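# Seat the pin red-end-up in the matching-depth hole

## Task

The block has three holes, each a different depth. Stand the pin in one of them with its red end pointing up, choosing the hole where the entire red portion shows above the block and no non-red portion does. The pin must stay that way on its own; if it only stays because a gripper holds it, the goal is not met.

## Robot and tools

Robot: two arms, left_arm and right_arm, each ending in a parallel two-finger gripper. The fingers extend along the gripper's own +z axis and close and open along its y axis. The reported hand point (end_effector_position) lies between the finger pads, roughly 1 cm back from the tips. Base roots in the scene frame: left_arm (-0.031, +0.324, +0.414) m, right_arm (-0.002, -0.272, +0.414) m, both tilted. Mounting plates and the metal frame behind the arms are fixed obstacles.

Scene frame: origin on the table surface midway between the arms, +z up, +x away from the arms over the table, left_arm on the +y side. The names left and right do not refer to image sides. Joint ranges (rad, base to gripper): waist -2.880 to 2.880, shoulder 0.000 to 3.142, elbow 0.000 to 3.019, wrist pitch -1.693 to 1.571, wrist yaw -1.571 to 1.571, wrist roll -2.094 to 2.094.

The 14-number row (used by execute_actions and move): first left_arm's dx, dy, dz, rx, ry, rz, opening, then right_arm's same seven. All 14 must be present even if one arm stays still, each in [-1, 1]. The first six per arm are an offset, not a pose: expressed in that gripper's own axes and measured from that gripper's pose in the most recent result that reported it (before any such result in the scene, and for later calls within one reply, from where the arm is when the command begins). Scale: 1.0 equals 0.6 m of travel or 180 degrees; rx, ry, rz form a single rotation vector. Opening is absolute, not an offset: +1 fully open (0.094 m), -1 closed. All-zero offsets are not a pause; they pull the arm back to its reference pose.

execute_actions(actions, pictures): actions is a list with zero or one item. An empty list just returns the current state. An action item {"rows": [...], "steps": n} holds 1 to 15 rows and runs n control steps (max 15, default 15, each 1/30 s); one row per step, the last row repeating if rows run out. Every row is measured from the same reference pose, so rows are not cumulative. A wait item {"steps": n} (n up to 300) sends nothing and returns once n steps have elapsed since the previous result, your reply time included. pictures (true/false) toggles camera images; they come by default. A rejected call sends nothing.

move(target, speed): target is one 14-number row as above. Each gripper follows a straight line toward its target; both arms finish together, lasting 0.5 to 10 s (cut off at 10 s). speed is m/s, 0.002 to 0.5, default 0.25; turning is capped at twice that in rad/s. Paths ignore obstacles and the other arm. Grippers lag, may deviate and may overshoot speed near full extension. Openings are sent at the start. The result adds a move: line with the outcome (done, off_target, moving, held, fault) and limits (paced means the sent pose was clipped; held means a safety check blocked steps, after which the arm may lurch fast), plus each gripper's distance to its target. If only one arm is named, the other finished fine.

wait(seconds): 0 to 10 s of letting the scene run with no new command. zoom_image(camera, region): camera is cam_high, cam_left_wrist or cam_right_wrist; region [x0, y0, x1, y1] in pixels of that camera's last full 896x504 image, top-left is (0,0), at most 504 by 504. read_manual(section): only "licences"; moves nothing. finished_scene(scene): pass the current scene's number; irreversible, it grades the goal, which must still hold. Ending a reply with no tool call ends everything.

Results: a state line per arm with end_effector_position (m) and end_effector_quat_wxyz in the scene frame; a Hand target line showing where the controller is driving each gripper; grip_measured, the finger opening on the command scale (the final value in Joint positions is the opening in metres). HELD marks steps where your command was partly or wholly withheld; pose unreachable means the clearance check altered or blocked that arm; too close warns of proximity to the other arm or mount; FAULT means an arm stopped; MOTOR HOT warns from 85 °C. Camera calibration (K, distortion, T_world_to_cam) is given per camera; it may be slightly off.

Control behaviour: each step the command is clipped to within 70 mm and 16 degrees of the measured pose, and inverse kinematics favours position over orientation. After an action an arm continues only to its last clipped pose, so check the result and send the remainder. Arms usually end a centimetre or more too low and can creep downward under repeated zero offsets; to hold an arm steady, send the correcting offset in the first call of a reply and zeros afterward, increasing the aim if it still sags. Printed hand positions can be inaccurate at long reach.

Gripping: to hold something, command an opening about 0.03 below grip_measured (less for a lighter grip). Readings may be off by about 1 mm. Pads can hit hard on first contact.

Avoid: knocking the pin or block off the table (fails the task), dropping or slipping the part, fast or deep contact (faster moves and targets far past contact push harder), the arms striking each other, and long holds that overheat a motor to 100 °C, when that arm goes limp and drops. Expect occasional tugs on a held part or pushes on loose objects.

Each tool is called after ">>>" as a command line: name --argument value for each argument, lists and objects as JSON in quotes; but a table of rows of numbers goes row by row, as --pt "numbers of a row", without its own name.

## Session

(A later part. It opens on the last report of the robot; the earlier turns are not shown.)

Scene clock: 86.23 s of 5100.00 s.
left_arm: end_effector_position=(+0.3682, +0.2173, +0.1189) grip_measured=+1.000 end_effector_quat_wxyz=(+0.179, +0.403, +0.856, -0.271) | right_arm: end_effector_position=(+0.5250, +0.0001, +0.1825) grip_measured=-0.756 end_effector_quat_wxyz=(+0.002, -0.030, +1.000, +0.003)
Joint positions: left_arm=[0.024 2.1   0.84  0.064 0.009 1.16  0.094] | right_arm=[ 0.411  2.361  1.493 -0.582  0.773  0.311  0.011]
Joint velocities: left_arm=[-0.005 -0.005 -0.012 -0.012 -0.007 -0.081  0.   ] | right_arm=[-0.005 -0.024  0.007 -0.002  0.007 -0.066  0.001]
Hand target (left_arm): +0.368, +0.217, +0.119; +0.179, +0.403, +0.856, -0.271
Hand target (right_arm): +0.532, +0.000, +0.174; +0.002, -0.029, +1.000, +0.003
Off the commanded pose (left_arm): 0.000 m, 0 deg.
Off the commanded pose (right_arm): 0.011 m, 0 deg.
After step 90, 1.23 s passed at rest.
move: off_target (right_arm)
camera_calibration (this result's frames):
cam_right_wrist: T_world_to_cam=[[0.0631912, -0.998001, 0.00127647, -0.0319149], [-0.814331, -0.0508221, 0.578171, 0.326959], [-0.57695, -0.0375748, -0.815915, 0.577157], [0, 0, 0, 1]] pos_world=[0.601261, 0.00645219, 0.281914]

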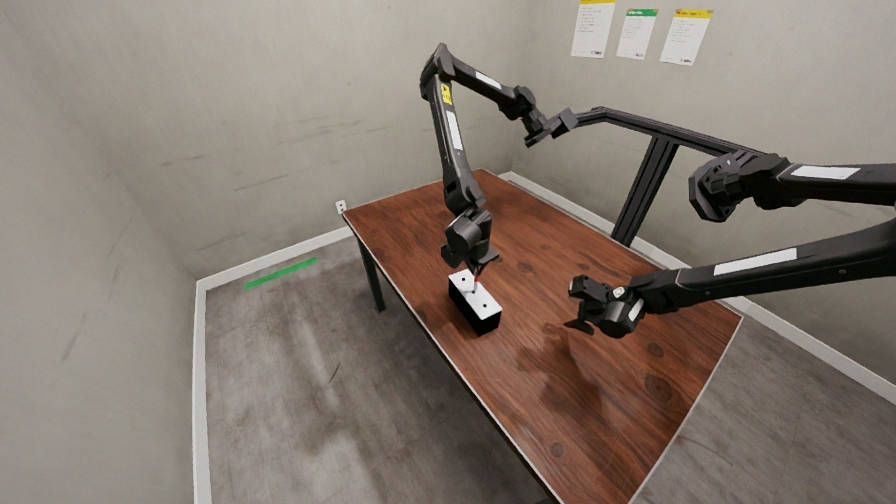

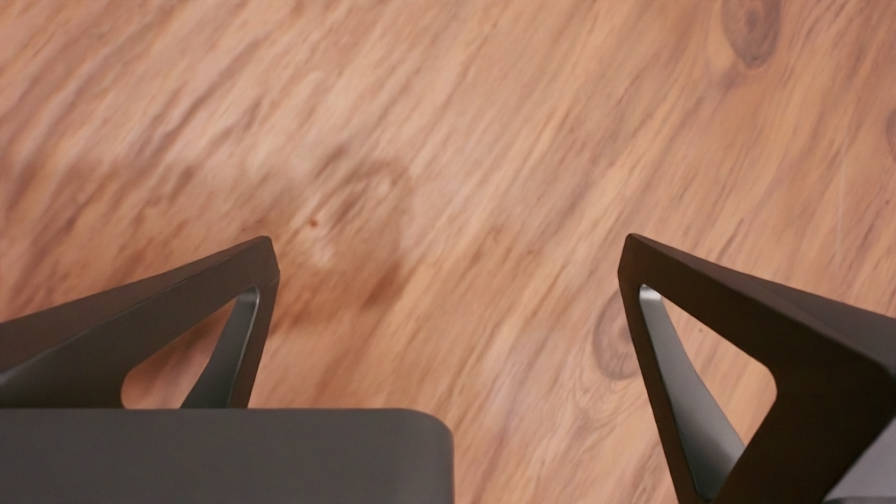

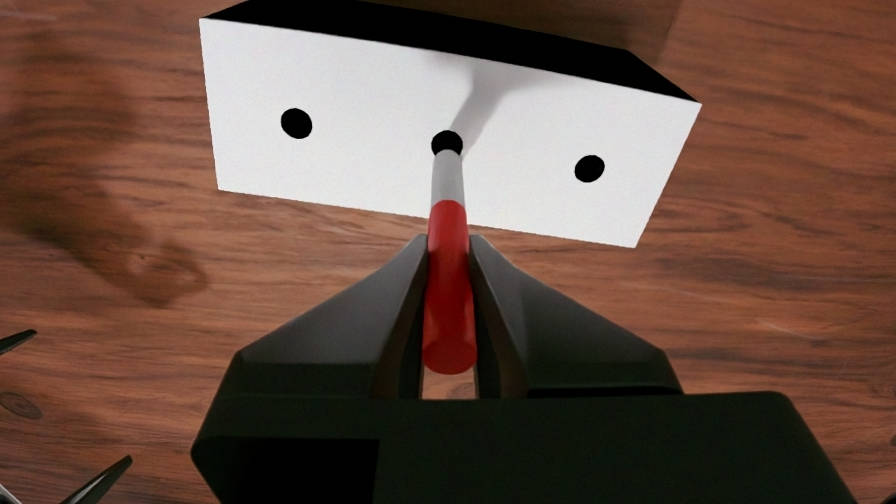

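>>> move --target '[0,0,0,0,0,0,1,-0.0155,0,0.016,0,0,0.001,-0.79]' --speed 0.03

>>> zoom_image --camera "cam_right_wrist" --region '[350, 80, 550, 240]'

Scene clock: 92.40 s of 5100.00 s.
left_arm: end_effector_position=(+0.3682, +0.2173, +0.1189) grip_measured=+1.000 end_effector_quat_wxyz=(+0.179, +0.403, +0.856, -0.271) | right_arm: end_effector_position=(+0.5301, +0.0008, +0.1838) grip_measured=-0.756 end_effector_quat_wxyz=(+0.006, -0.029, +1.000, +0.004)
Joint positions: left_arm=[0.024 2.1   0.84  0.064 0.009 1.16  0.094] | right_arm=[ 0.411  2.362  1.503 -0.582  0.773  0.308  0.011]
Joint velocities: left_arm=[ 0.005 -0.005  0.007 -0.002  0.007  0.051  0.   ] | right_arm=[-0.015 -0.005  0.007  0.002 -0.066 -0.007  0.   ]
Hand target (left_arm): +0.368, +0.217, +0.119; +0.179, +0.403, +0.856, -0.271
Hand target (right_arm): +0.534, +0.001, +0.173; +0.002, -0.029, +1.000, +0.003
Off the commanded pose (left_arm): 0.000 m, 0 deg.
Off the commanded pose (right_arm): 0.012 m, 0 deg.
After step 90, 2.33 s passed at rest.
move: off_target (right_arm)
camera_calibration (this result's frames):
cam_right_wrist: T_world_to_cam=[[0.0595658, -0.998224, -0.000819881, -0.0292517], [-0.818163, -0.0492918, 0.572869, 0.333444], [-0.571892, -0.0334526, -0.819647, 0.579204], [0, 0, 0, 1]] pos_world=[0.605796, 0.00661214, 0.283699]

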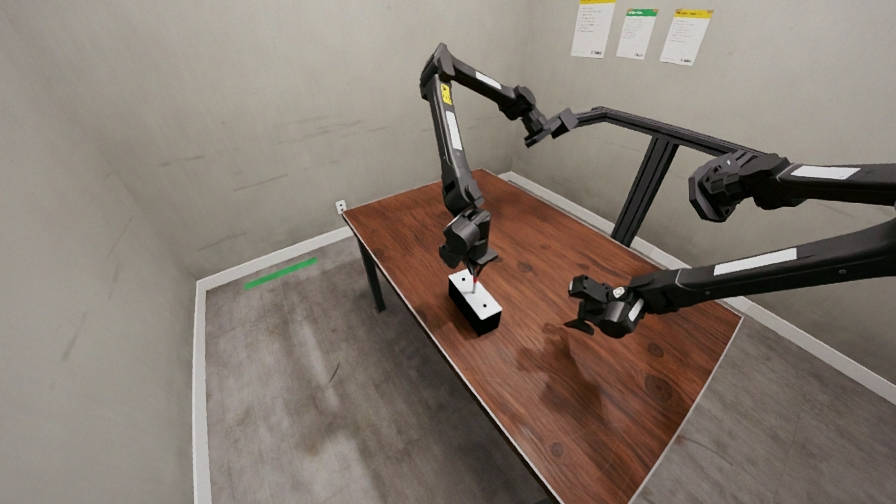

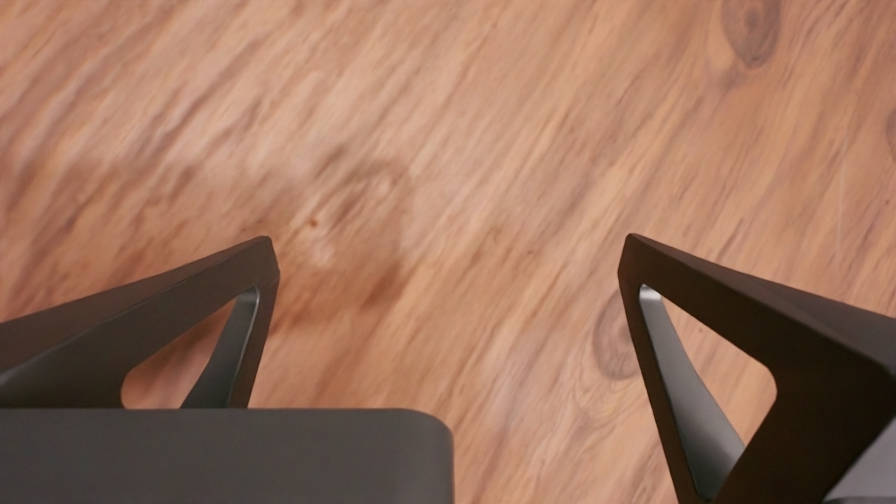

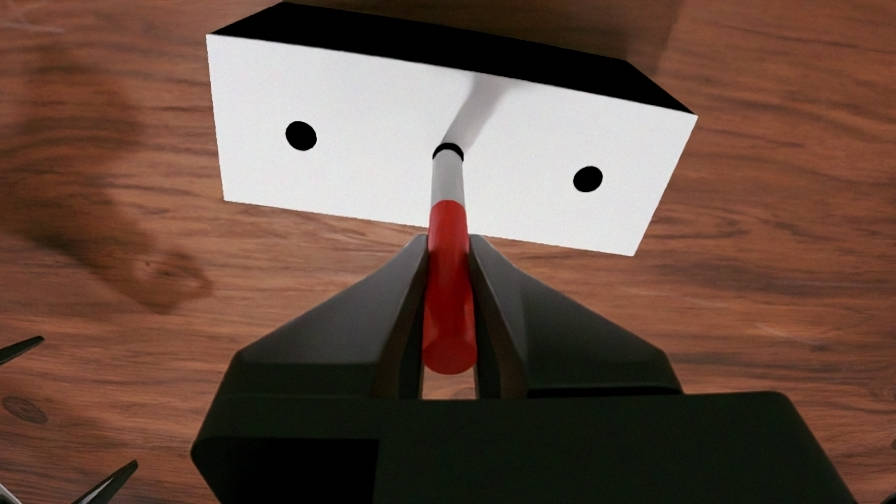

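Region (350, 80, 550, 240) of cam_right_wrist's 896x504 image, scaled by 2.520, with more detail than that image has; it fills the top 403 rows of this view, and the rest is white.

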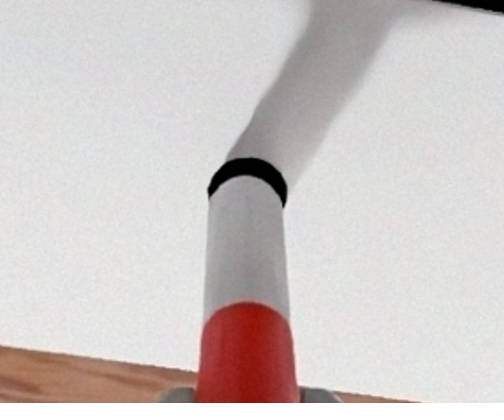

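>>> move --target '[0,0,0,0,0,0,1,-0.004,0,0.04,0,0,0,-0.79]' --speed 0.015

>>> zoom_image --camera "cam_right_wrist" --region '[350, 80, 550, 240]'

Scene clock: 99.17 s of 5100.00 s.
left_arm: end_effector_position=(+0.3682, +0.2173, +0.1189) grip_measured=+1.000 end_effector_quat_wxyz=(+0.179, +0.403, +0.856, -0.271) | right_arm: end_effector_position=(+0.5328, +0.0030, +0.1799) grip_measured=-0.756 end_effector_quat_wxyz=(+0.012, -0.031, +0.999, +0.006)
Joint positions: left_arm=[0.024 2.1   0.84  0.064 0.009 1.16  0.094] | right_arm=[ 0.408  2.368  1.503 -0.552  0.772  0.285  0.011]
Joint velocities: left_arm=[ 0.005 -0.005  0.012  0.012 -0.022  0.022  0.   ] | right_arm=[-0.005 -0.005 -0.007 -0.002  0.051 -0.022  0.001]
Hand target (left_arm): +0.368, +0.217, +0.119; +0.179, +0.403, +0.856, -0.271
Hand target (right_arm): +0.532, +0.001, +0.160; +0.005, -0.029, +1.000, +0.004
Off the commanded pose (left_arm): 0.000 m, 0 deg.
Off the commanded pose (right_arm): 0.020 m, 1 deg.
After step 90, 1.93 s passed at rest.
move: off_target (right_arm)
camera_calibration (this result's frames):
cam_right_wrist: T_world_to_cam=[[0.0645319, -0.9979, -0.00550631, -0.0290029], [-0.825401, -0.0564763, 0.561715, 0.343862], [-0.560847, -0.0317037, -0.827312, 0.573072], [0, 0, 0, 1]] pos_world=[0.607101, 0.0086465, 0.280797]

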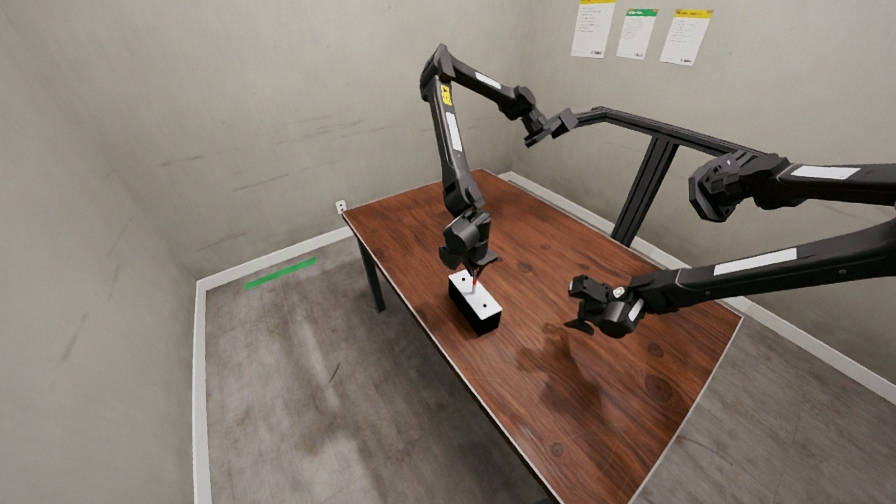

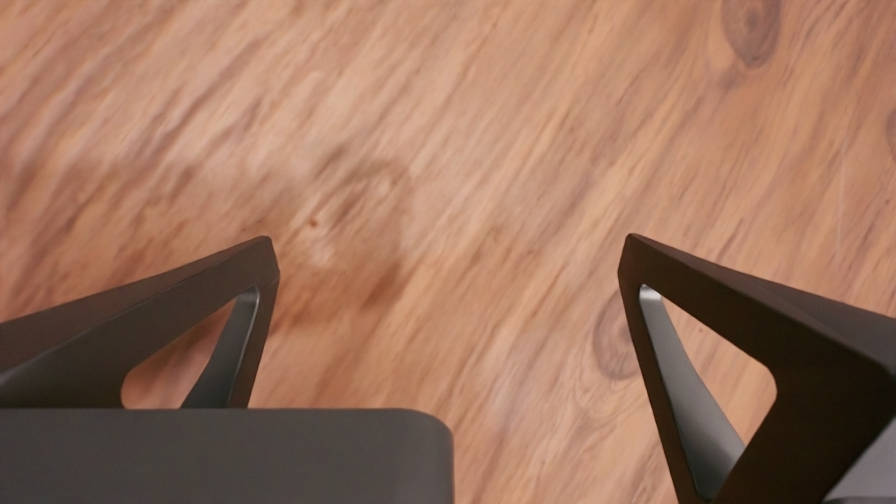

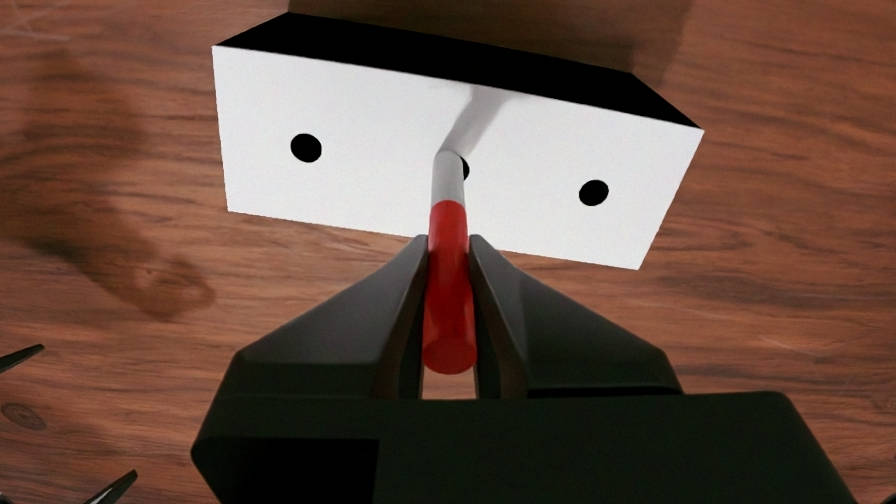

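Region (350, 80, 550, 240) of cam_right_wrist's 896x504 image, scaled by 2.520, with more detail than that image has; it fills the top 403 rows of this view, and the rest is white.

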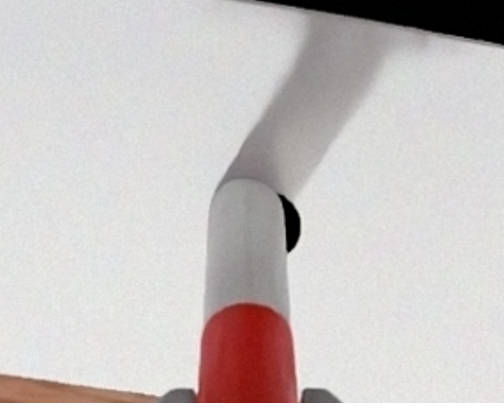

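>>> move --target '[0,0,0,0,0,0,1,0.006,-0.006,0.018,0.005,0.011,0.003,-0.79]' --speed 0.01

>>> zoom_image --camera "cam_right_wrist" --region '[350, 80, 550, 240]'

Scene clock: 109.90 s of 5100.00 s.
left_arm: end_effector_position=(+0.3682, +0.2173, +0.1189) grip_measured=+1.000 end_effector_quat_wxyz=(+0.179, +0.403, +0.856, -0.271) | right_arm: end_effector_position=(+0.5277, +0.0007, +0.1800) grip_measured=-0.756 end_effector_quat_wxyz=(+0.002, -0.036, +0.999, +0.002)
Joint positions: left_arm=[0.024 2.1   0.84  0.064 0.009 1.16  0.094] | right_arm=[ 0.408  2.368  1.505 -0.584  0.773  0.297  0.011]
Joint velocities: left_arm=[ 0.005 -0.005  0.002  0.002 -0.037 -0.037  0.   ] | right_arm=[-0.005  0.015 -0.002 -0.012 -0.081  0.022  0.   ]
Hand target (left_arm): +0.368, +0.217, +0.119; +0.179, +0.403, +0.856, -0.271
Hand target (right_arm): +0.530, -0.001, +0.169; -0.004, -0.027, +1.000, -0.002
Off the commanded pose (left_arm): 0.000 m, 0 deg.
Off the commanded pose (right_arm): 0.011 m, 1 deg.
After step 90, 5.53 s passed at rest.
move: off_target (right_arm)
camera_calibration (this result's frames):
cam_right_wrist: T_world_to_cam=[[0.074273, -0.997236, 0.00202561, -0.0375205], [-0.813291, -0.0593973, 0.578817, 0.329976], [-0.577097, -0.0446379, -0.815455, 0.576699], [0, 0, 0, 1]] pos_world=[0.603965, 0.00792559, 0.279352]

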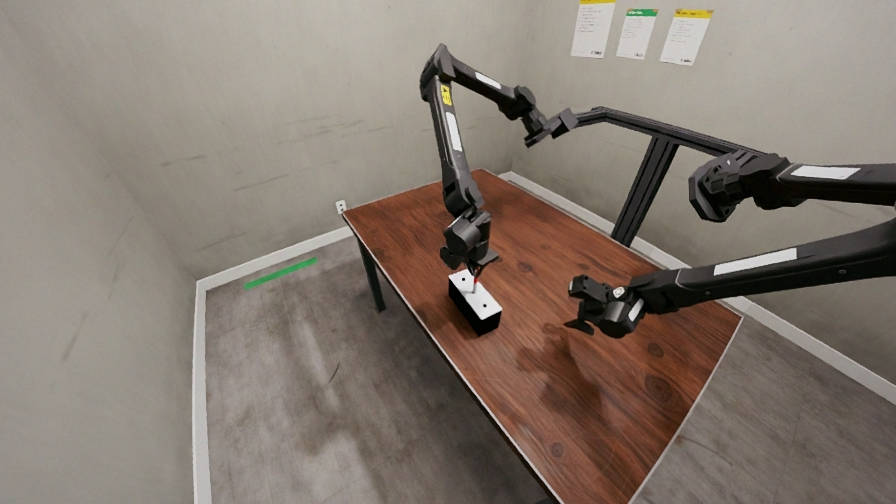

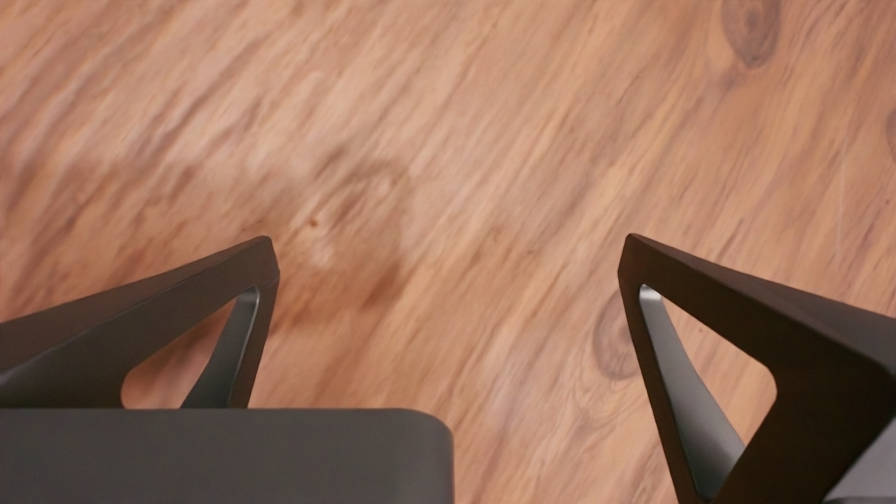

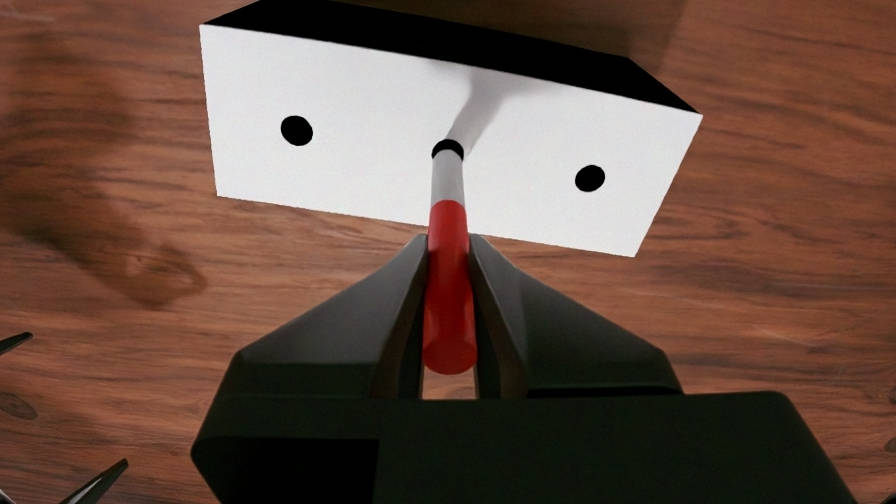

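Region (350, 80, 550, 240) of cam_right_wrist's 896x504 image, scaled by 2.520, with more detail than that image has; it fills the top 403 rows of this view, and the rest is white.

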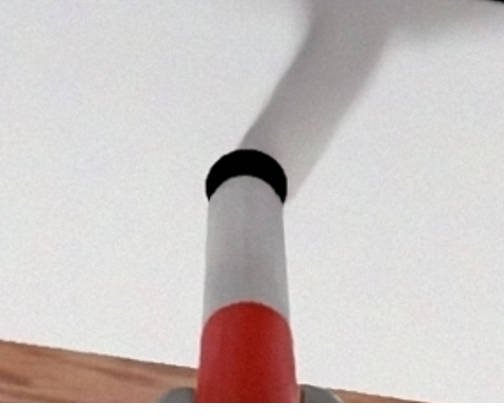

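>>> execute_actions --actions '[{"rows":[[0,0,0,0,0,0,1,-0.006,-0.002,0.032,0.001,0.003,0.003,-0.79]]}]'

>>> zoom_image --camera "cam_right_wrist" --region '[350, 80, 550, 240]'

Scene clock: 117.97 s of 5100.00 s.
left_arm: end_effector_position=(+0.3682, +0.2173, +0.1189) grip_measured=+1.000 end_effector_quat_wxyz=(+0.179, +0.403, +0.856, -0.271) | right_arm: end_effector_position=(+0.5281, +0.0010, +0.1799) grip_measured=-0.756 end_effector_quat_wxyz=(+0.002, -0.036, +0.999, +0.002)
Joint positions: left_arm=[0.024 2.1   0.84  0.064 0.009 1.16  0.094] | right_arm=[ 0.408  2.369  1.506 -0.583  0.773  0.295  0.011]
Joint velocities: left_arm=[-0.005  0.005 -0.002 -0.022 -0.007 -0.007  0.   ] | right_arm=[-0.015 -0.015 -0.002  0.002  0.022  0.022  0.001]
Hand target (left_arm): +0.368, +0.217, +0.119; +0.179, +0.403, +0.856, -0.271
Hand target (right_arm): +0.531, -0.000, +0.162; -0.003, -0.031, +1.000, +0.001
Off the commanded pose (left_arm): 0.000 m, 0 deg.
Off the commanded pose (right_arm): 0.019 m, 1 deg.
Steps of this call (steps 1 to 90: nothing new was sent; then 4.57 s passed at rest; steps 91 to 105: all 15 steps of this action). Readings (end_effector_position):
91: left_arm (+0.3682, +0.2173, +0.1189) | right_arm (+0.5276, +0.0008, +0.1799)
92: left_arm (+0.3682, +0.2173, +0.1189) | right_arm (+0.5279, +0.0009, +0.1799)
94: left_arm (+0.3682, +0.2173, +0.1189) | right_arm (+0.5283, +0.0009, +0.1801)
98: left_arm (+0.3682, +0.2173, +0.1189) | right_arm (+0.5281, +0.0010, +0.1799)
105: the state above
camera_calibration (this result's frames):
cam_right_wrist: T_world_to_cam=[[0.0743465, -0.997231, 0.00170973, -0.0372194], [-0.813876, -0.059686, 0.577965, 0.330916], [-0.576262, -0.0443612, -0.81606, 0.576551], [0, 0, 0, 1]] pos_world=[0.604336, 0.00821115, 0.279306]

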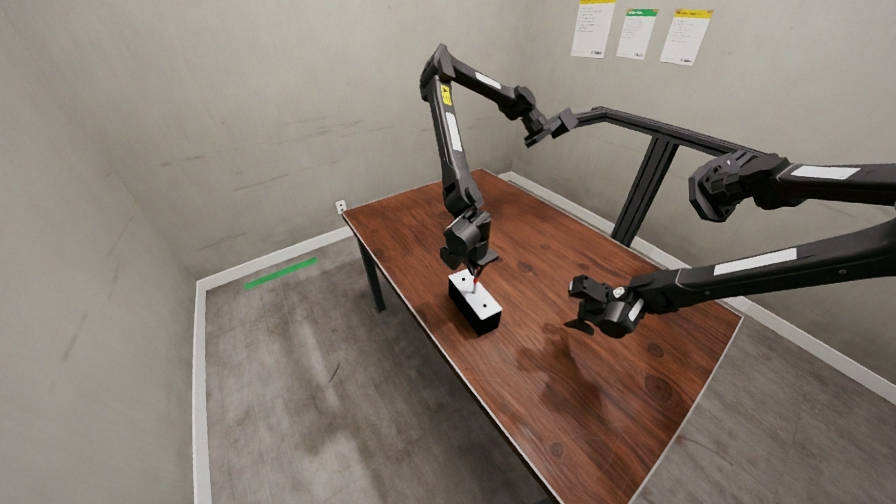

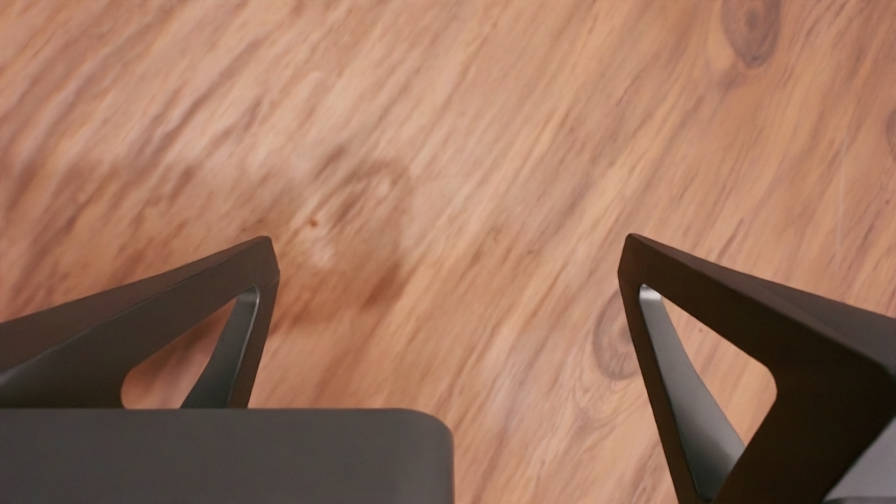

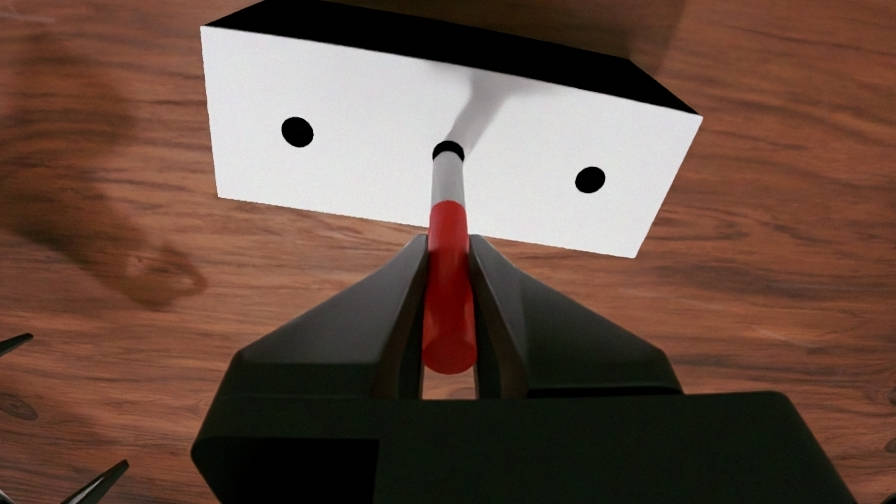

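Region (350, 80, 550, 240) of cam_right_wrist's 896x504 image, scaled by 2.520, with more detail than that image has; it fills the top 403 rows of this view, and the rest is white.

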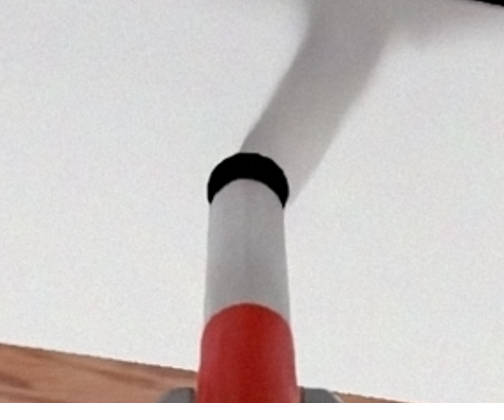

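>>> execute_actions --actions '[{"rows":[[0,0,0,0,0,0,1,-0.008,-0.005,0.032,0.001,0.003,0.003,-0.79],[0,0,0,0,0,0,1,-0.009,-0.005,0.032,0.001,0.003,0.003,-0.79],[0,0,0,0,0,0,1,-0.010,-0.005,0.032,0.001,0.003,0.003,-0.79],[0,0,0,0,0,0,1,-0.011,-0.006,0.032,0.001,0.003,0.003,-0.79]]}]'

>>> zoom_image --camera "cam_right_wrist" --region '[350, 80, 550, 240]'

Scene clock: 128.00 s of 5100.00 s.
left_arm: end_effector_position=(+0.3682, +0.2173, +0.1189) grip_measured=+1.000 end_effector_quat_wxyz=(+0.179, +0.403, +0.856, -0.271) | right_arm: end_effector_position=(+0.5289, +0.0010, +0.1800) grip_measured=-0.756 end_effector_quat_wxyz=(+0.003, -0.038, +0.999, +0.003)
Joint positions: left_arm=[0.024 2.1   0.84  0.064 0.009 1.16  0.094] | right_arm=[ 0.407  2.369  1.507 -0.583  0.773  0.29   0.011]
Joint velocities: left_arm=[-0.015 -0.015 -0.012 -0.012 -0.022  0.007  0.   ] | right_arm=[ 0.005 -0.024 -0.012  0.002  0.007  0.007 -0.001]
Hand target (left_arm): +0.368, +0.217, +0.119; +0.179, +0.403, +0.856, -0.271
Hand target (right_arm): +0.535, -0.002, +0.161; -0.002, -0.031, +1.000, +0.001
Off the commanded pose (left_arm): 0.000 m, 0 deg.
Off the commanded pose (right_arm): 0.020 m, 1 deg.
Steps of this call (steps 1 to 90: nothing new was sent; then 6.53 s passed at rest; steps 91 to 105: all 15 steps of this action). Readings (end_effector_position):
91: left_arm (+0.3682, +0.2173, +0.1189) | right_arm (+0.5281, +0.0010, +0.1799)
92: left_arm (+0.3682, +0.2173, +0.1189) | right_arm (+0.5281, +0.0010, +0.1799)
94: left_arm (+0.3682, +0.2173, +0.1189) | right_arm (+0.5286, +0.0009, +0.1799)
98: left_arm (+0.3682, +0.2173, +0.1189) | right_arm (+0.5289, +0.0010, +0.1800)
105: the state above
camera_calibration (this result's frames):
cam_right_wrist: T_world_to_cam=[[0.0783377, -0.996926, 0.00117432, -0.0393369], [-0.81402, -0.0632849, 0.57738, 0.331714], [-0.57553, -0.0461865, -0.816475, 0.576766], [0, 0, 0, 1]] pos_world=[0.60505, 0.00841531, 0.279436]

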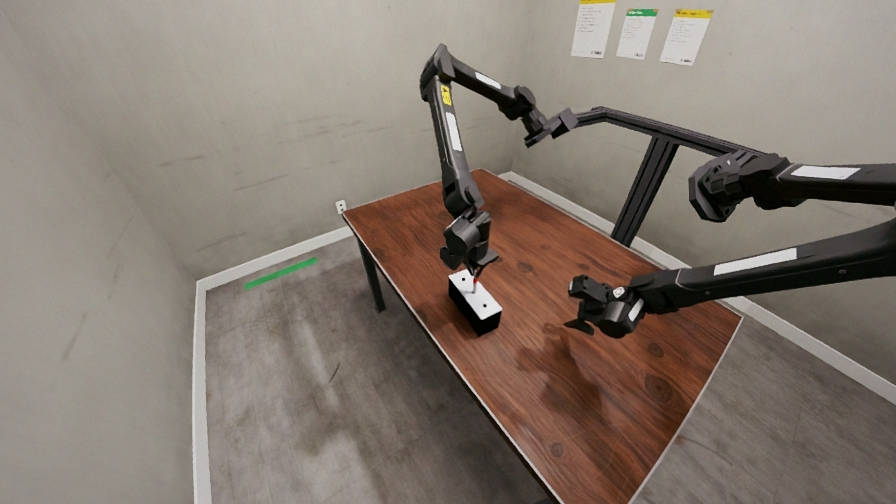

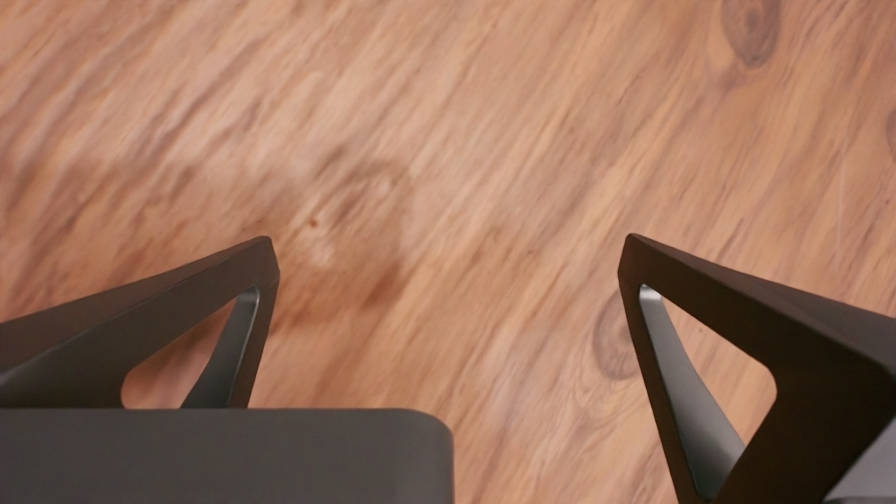

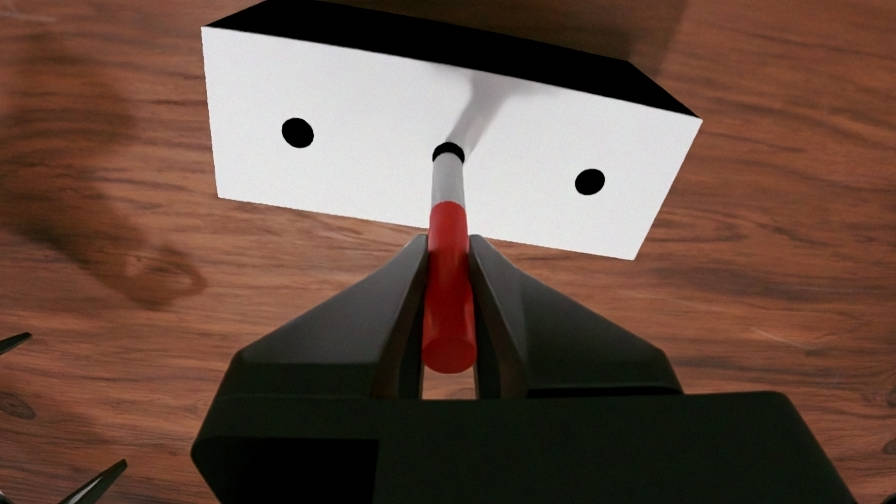

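Region (350, 80, 550, 240) of cam_right_wrist's 896x504 image, scaled by 2.520, with more detail than that image has; it fills the top 403 rows of this view, and the rest is white.

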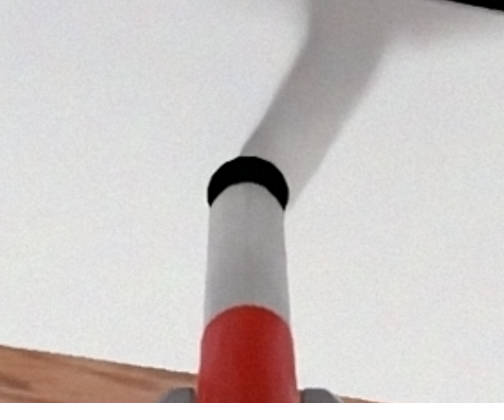

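>>> execute_actions --actions '[{"rows":[[0,0,0,0,0,0,1,-0.005,0,0,0,0,0,-0.82],[0,0,0,0,0,0,1,-0.008,0,0,0,0,0,-0.82],[0,0,0,0,0,0,1,-0.011,0,0,0,-0.002,0,-0.82],[0,0,0,0,0,0,1,-0.014,0,0,0,-0.003,0,-0.82],[0,0,0,0,0,0,1,-0.017,0,0,0,-0.004,0,-0.82]]}]'

>>> zoom_image --camera "cam_right_wrist" --region '[350, 80, 550, 240]'

Scene clock: 136.57 s of 5100.00 s.
left_arm: end_effector_position=(+0.3682, +0.2173, +0.1189) grip_measured=+1.000 end_effector_quat_wxyz=(+0.179, +0.403, +0.856, -0.271) | right_arm: end_effector_position=(+0.5285, +0.0008, +0.1800) grip_measured=-0.756 end_effector_quat_wxyz=(+0.002, -0.040, +0.999, +0.002)
Joint positions: left_arm=[0.024 2.1   0.84  0.064 0.009 1.16  0.094] | right_arm=[ 0.407  2.369  1.507 -0.586  0.773  0.289  0.011]
Joint velocities: left_arm=[-0.005 -0.015 -0.002  0.012  0.081  0.007  0.   ] | right_arm=[ 0.005 -0.015  0.007 -0.007 -0.095 -0.007  0.001]
Hand target (left_arm): +0.368, +0.217, +0.119; +0.179, +0.403, +0.856, -0.271
Hand target (right_arm): +0.539, +0.002, +0.180; +0.009, -0.038, +0.999, +0.003
Off the commanded pose (left_arm): 0.000 m, 0 deg.
Off the commanded pose (right_arm): 0.011 m, 1 deg.
Steps of this call (steps 1 to 90: nothing new was sent; then 5.07 s passed at rest; steps 91 to 105: all 15 steps of this action). Readings (end_effector_position):
91: left_arm (+0.3682, +0.2173, +0.1189) | right_arm (+0.5288, +0.0009, +0.1800)
92: left_arm (+0.3682, +0.2173, +0.1189) | right_arm (+0.5285, +0.0008, +0.1800)
94: left_arm (+0.3682, +0.2173, +0.1189) | right_arm (+0.5285, +0.0008, +0.1800)
98: left_arm (+0.3682, +0.2173, +0.1189) | right_arm (+0.5285, +0.0008, +0.1800)
105: the state above
camera_calibration (this result's frames):
cam_right_wrist: T_world_to_cam=[[0.0817255, -0.996653, 0.00173218, -0.0413781], [-0.812779, -0.0656418, 0.578862, 0.330384], [-0.576811, -0.0487157, -0.815424, 0.576962], [0, 0, 0, 1]] pos_world=[0.604709, 0.00855449, 0.279293]

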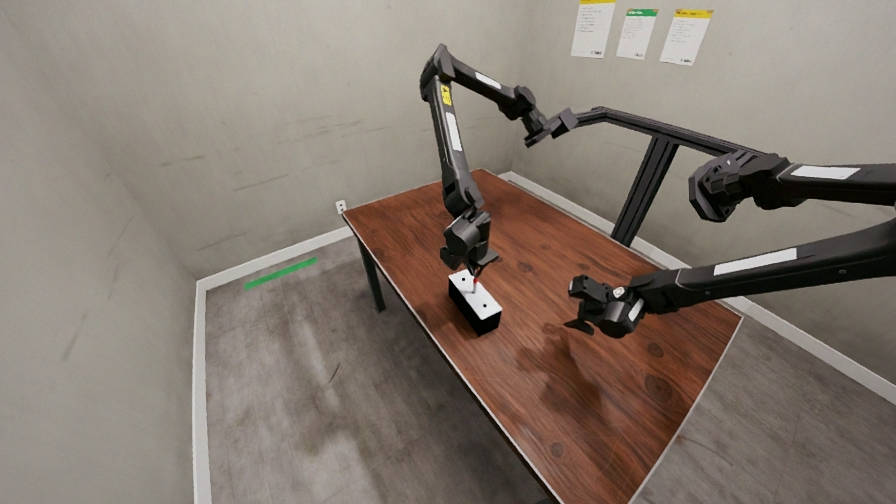

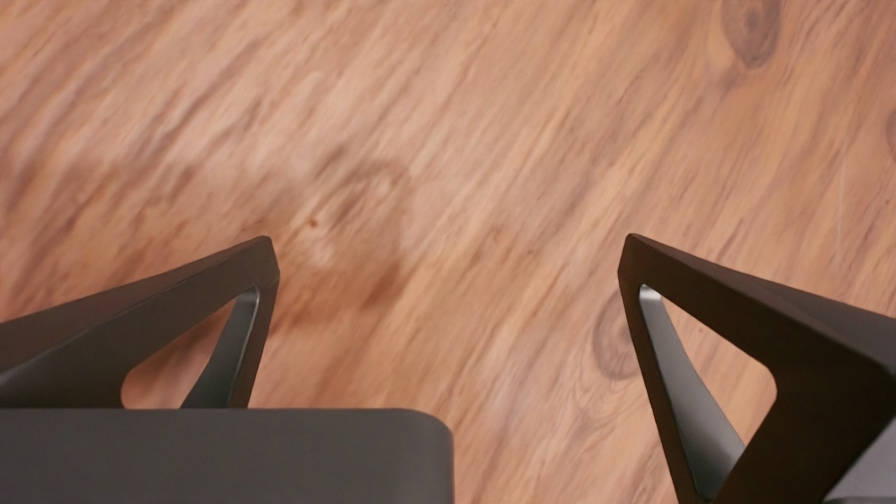

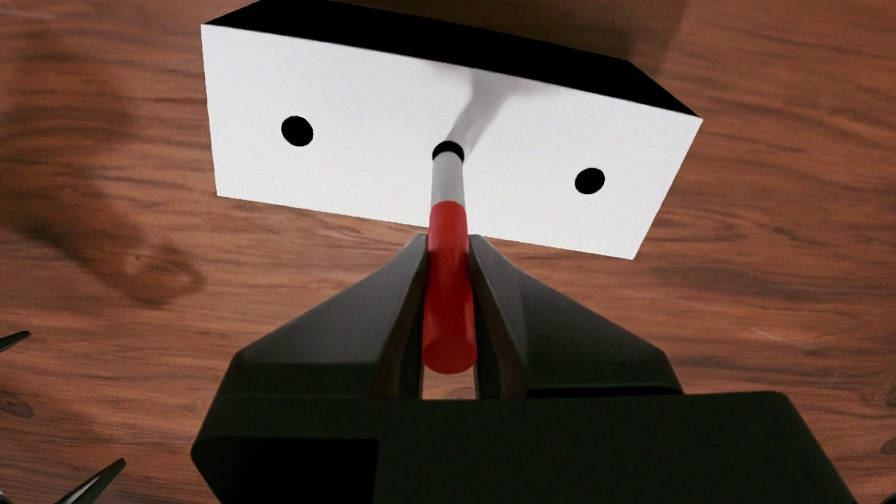

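Region (350, 80, 550, 240) of cam_right_wrist's 896x504 image, scaled by 2.520, with more detail than that image has; it fills the top 403 rows of this view, and the rest is white.

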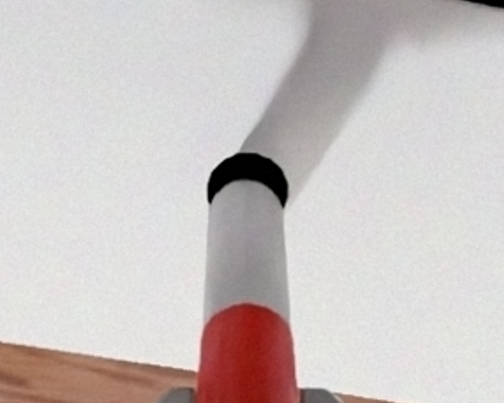

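>>> execute_actions --actions '[{"rows":[[0,0,0,0,0,0,1,-0.02,0.001,-0.003,0,-0.005,0,-0.82],[0,0,0,0,0,0,1,-0.022,0.001,-0.004,0,-0.006,0,-0.82],[0,0,0,0,0,0,1,-0.024,0.001,-0.004,0,-0.006,0,-0.82]]}]'

>>> zoom_image --camera "cam_right_wrist" --region '[350, 80, 550, 240]'

Scene clock: 146.33 s of 5100.00 s.
left_arm: end_effector_position=(+0.3682, +0.2173, +0.1189) grip_measured=+1.000 end_effector_quat_wxyz=(+0.179, +0.403, +0.856, -0.271) | right_arm: end_effector_position=(+0.5285, +0.0008, +0.1800) grip_measured=-0.756 end_effector_quat_wxyz=(+0.002, -0.042, +0.999, +0.002)
Joint positions: left_arm=[0.024 2.1   0.84  0.064 0.009 1.16  0.094] | right_arm=[ 0.407  2.369  1.507 -0.586  0.773  0.285  0.011]
Joint velocities: left_arm=[-0.005 -0.024 -0.007 -0.012 -0.007 -0.007  0.   ] | right_arm=[-0.005  0.005 -0.007 -0.002  0.007  0.022 -0.   ]
Hand target (left_arm): +0.368, +0.217, +0.119; +0.179, +0.403, +0.856, -0.271
Hand target (right_arm): +0.542, +0.002, +0.183; +0.011, -0.040, +0.999, +0.003
Off the commanded pose (left_arm): 0.000 m, 0 deg.
Off the commanded pose (right_arm): 0.015 m, 1 deg.
Steps of this call (steps 1 to 90: nothing new was sent; then 6.27 s passed at rest; steps 91 to 105: all 15 steps of this action). Readings (end_effector_position):
91: left_arm (+0.3682, +0.2173, +0.1189) | right_arm (+0.5285, +0.0008, +0.1800)
92: left_arm (+0.3682, +0.2173, +0.1189) | right_arm (+0.5285, +0.0008, +0.1800)
94: left_arm (+0.3682, +0.2173, +0.1189) | right_arm (+0.5285, +0.0008, +0.1800)
98: left_arm (+0.3682, +0.2173, +0.1189) | right_arm (+0.5285, +0.0008, +0.1800)
105: the state above
camera_calibration (this result's frames):
cam_right_wrist: T_world_to_cam=[[0.0855268, -0.996334, 0.00174728, -0.0433898], [-0.812534, -0.0687339, 0.578848, 0.330259], [-0.576606, -0.0509267, -0.815434, 0.576857], [0, 0, 0, 1]] pos_world=[0.604677, 0.00884667, 0.279295]

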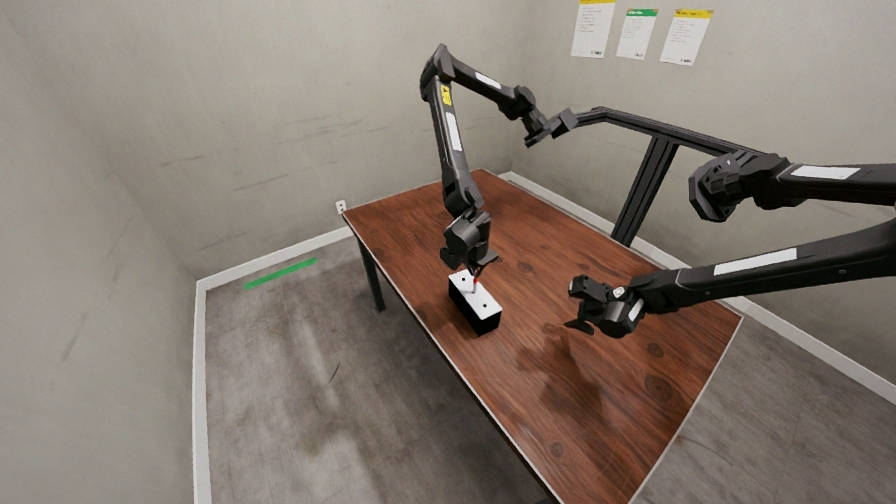

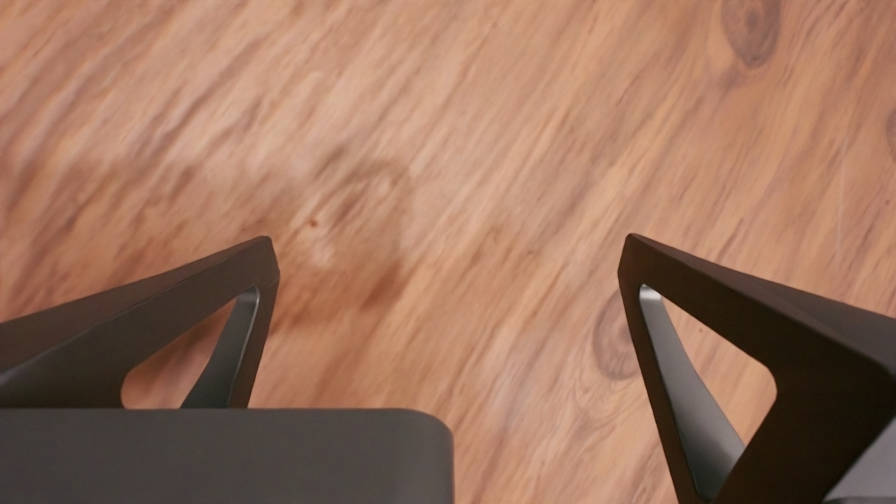

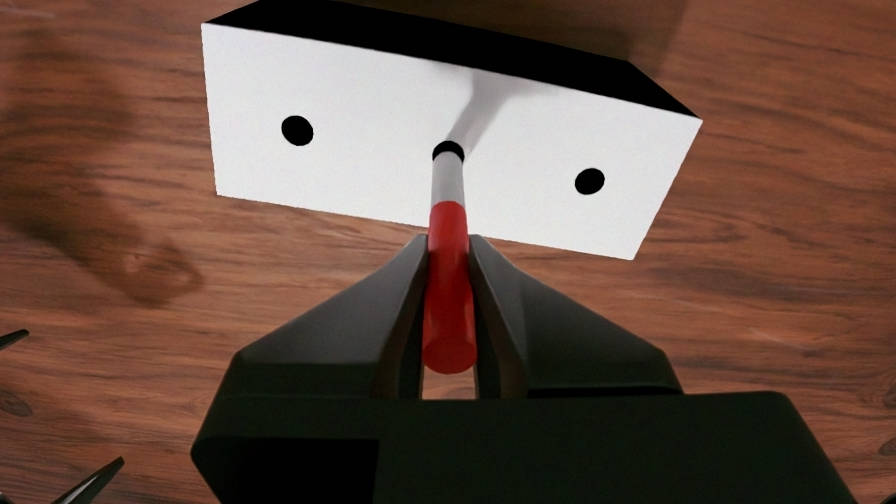

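Region (350, 80, 550, 240) of cam_right_wrist's 896x504 image, scaled by 2.520, with more detail than that image has; it fills the top 403 rows of this view, and the rest is white.

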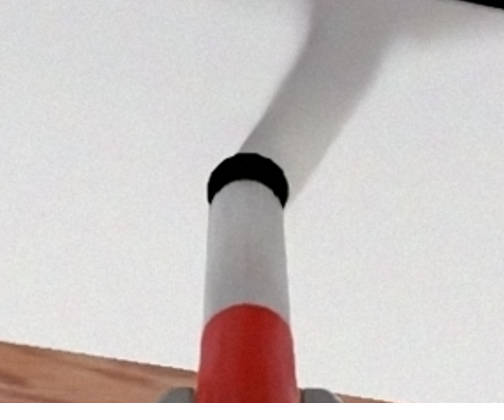

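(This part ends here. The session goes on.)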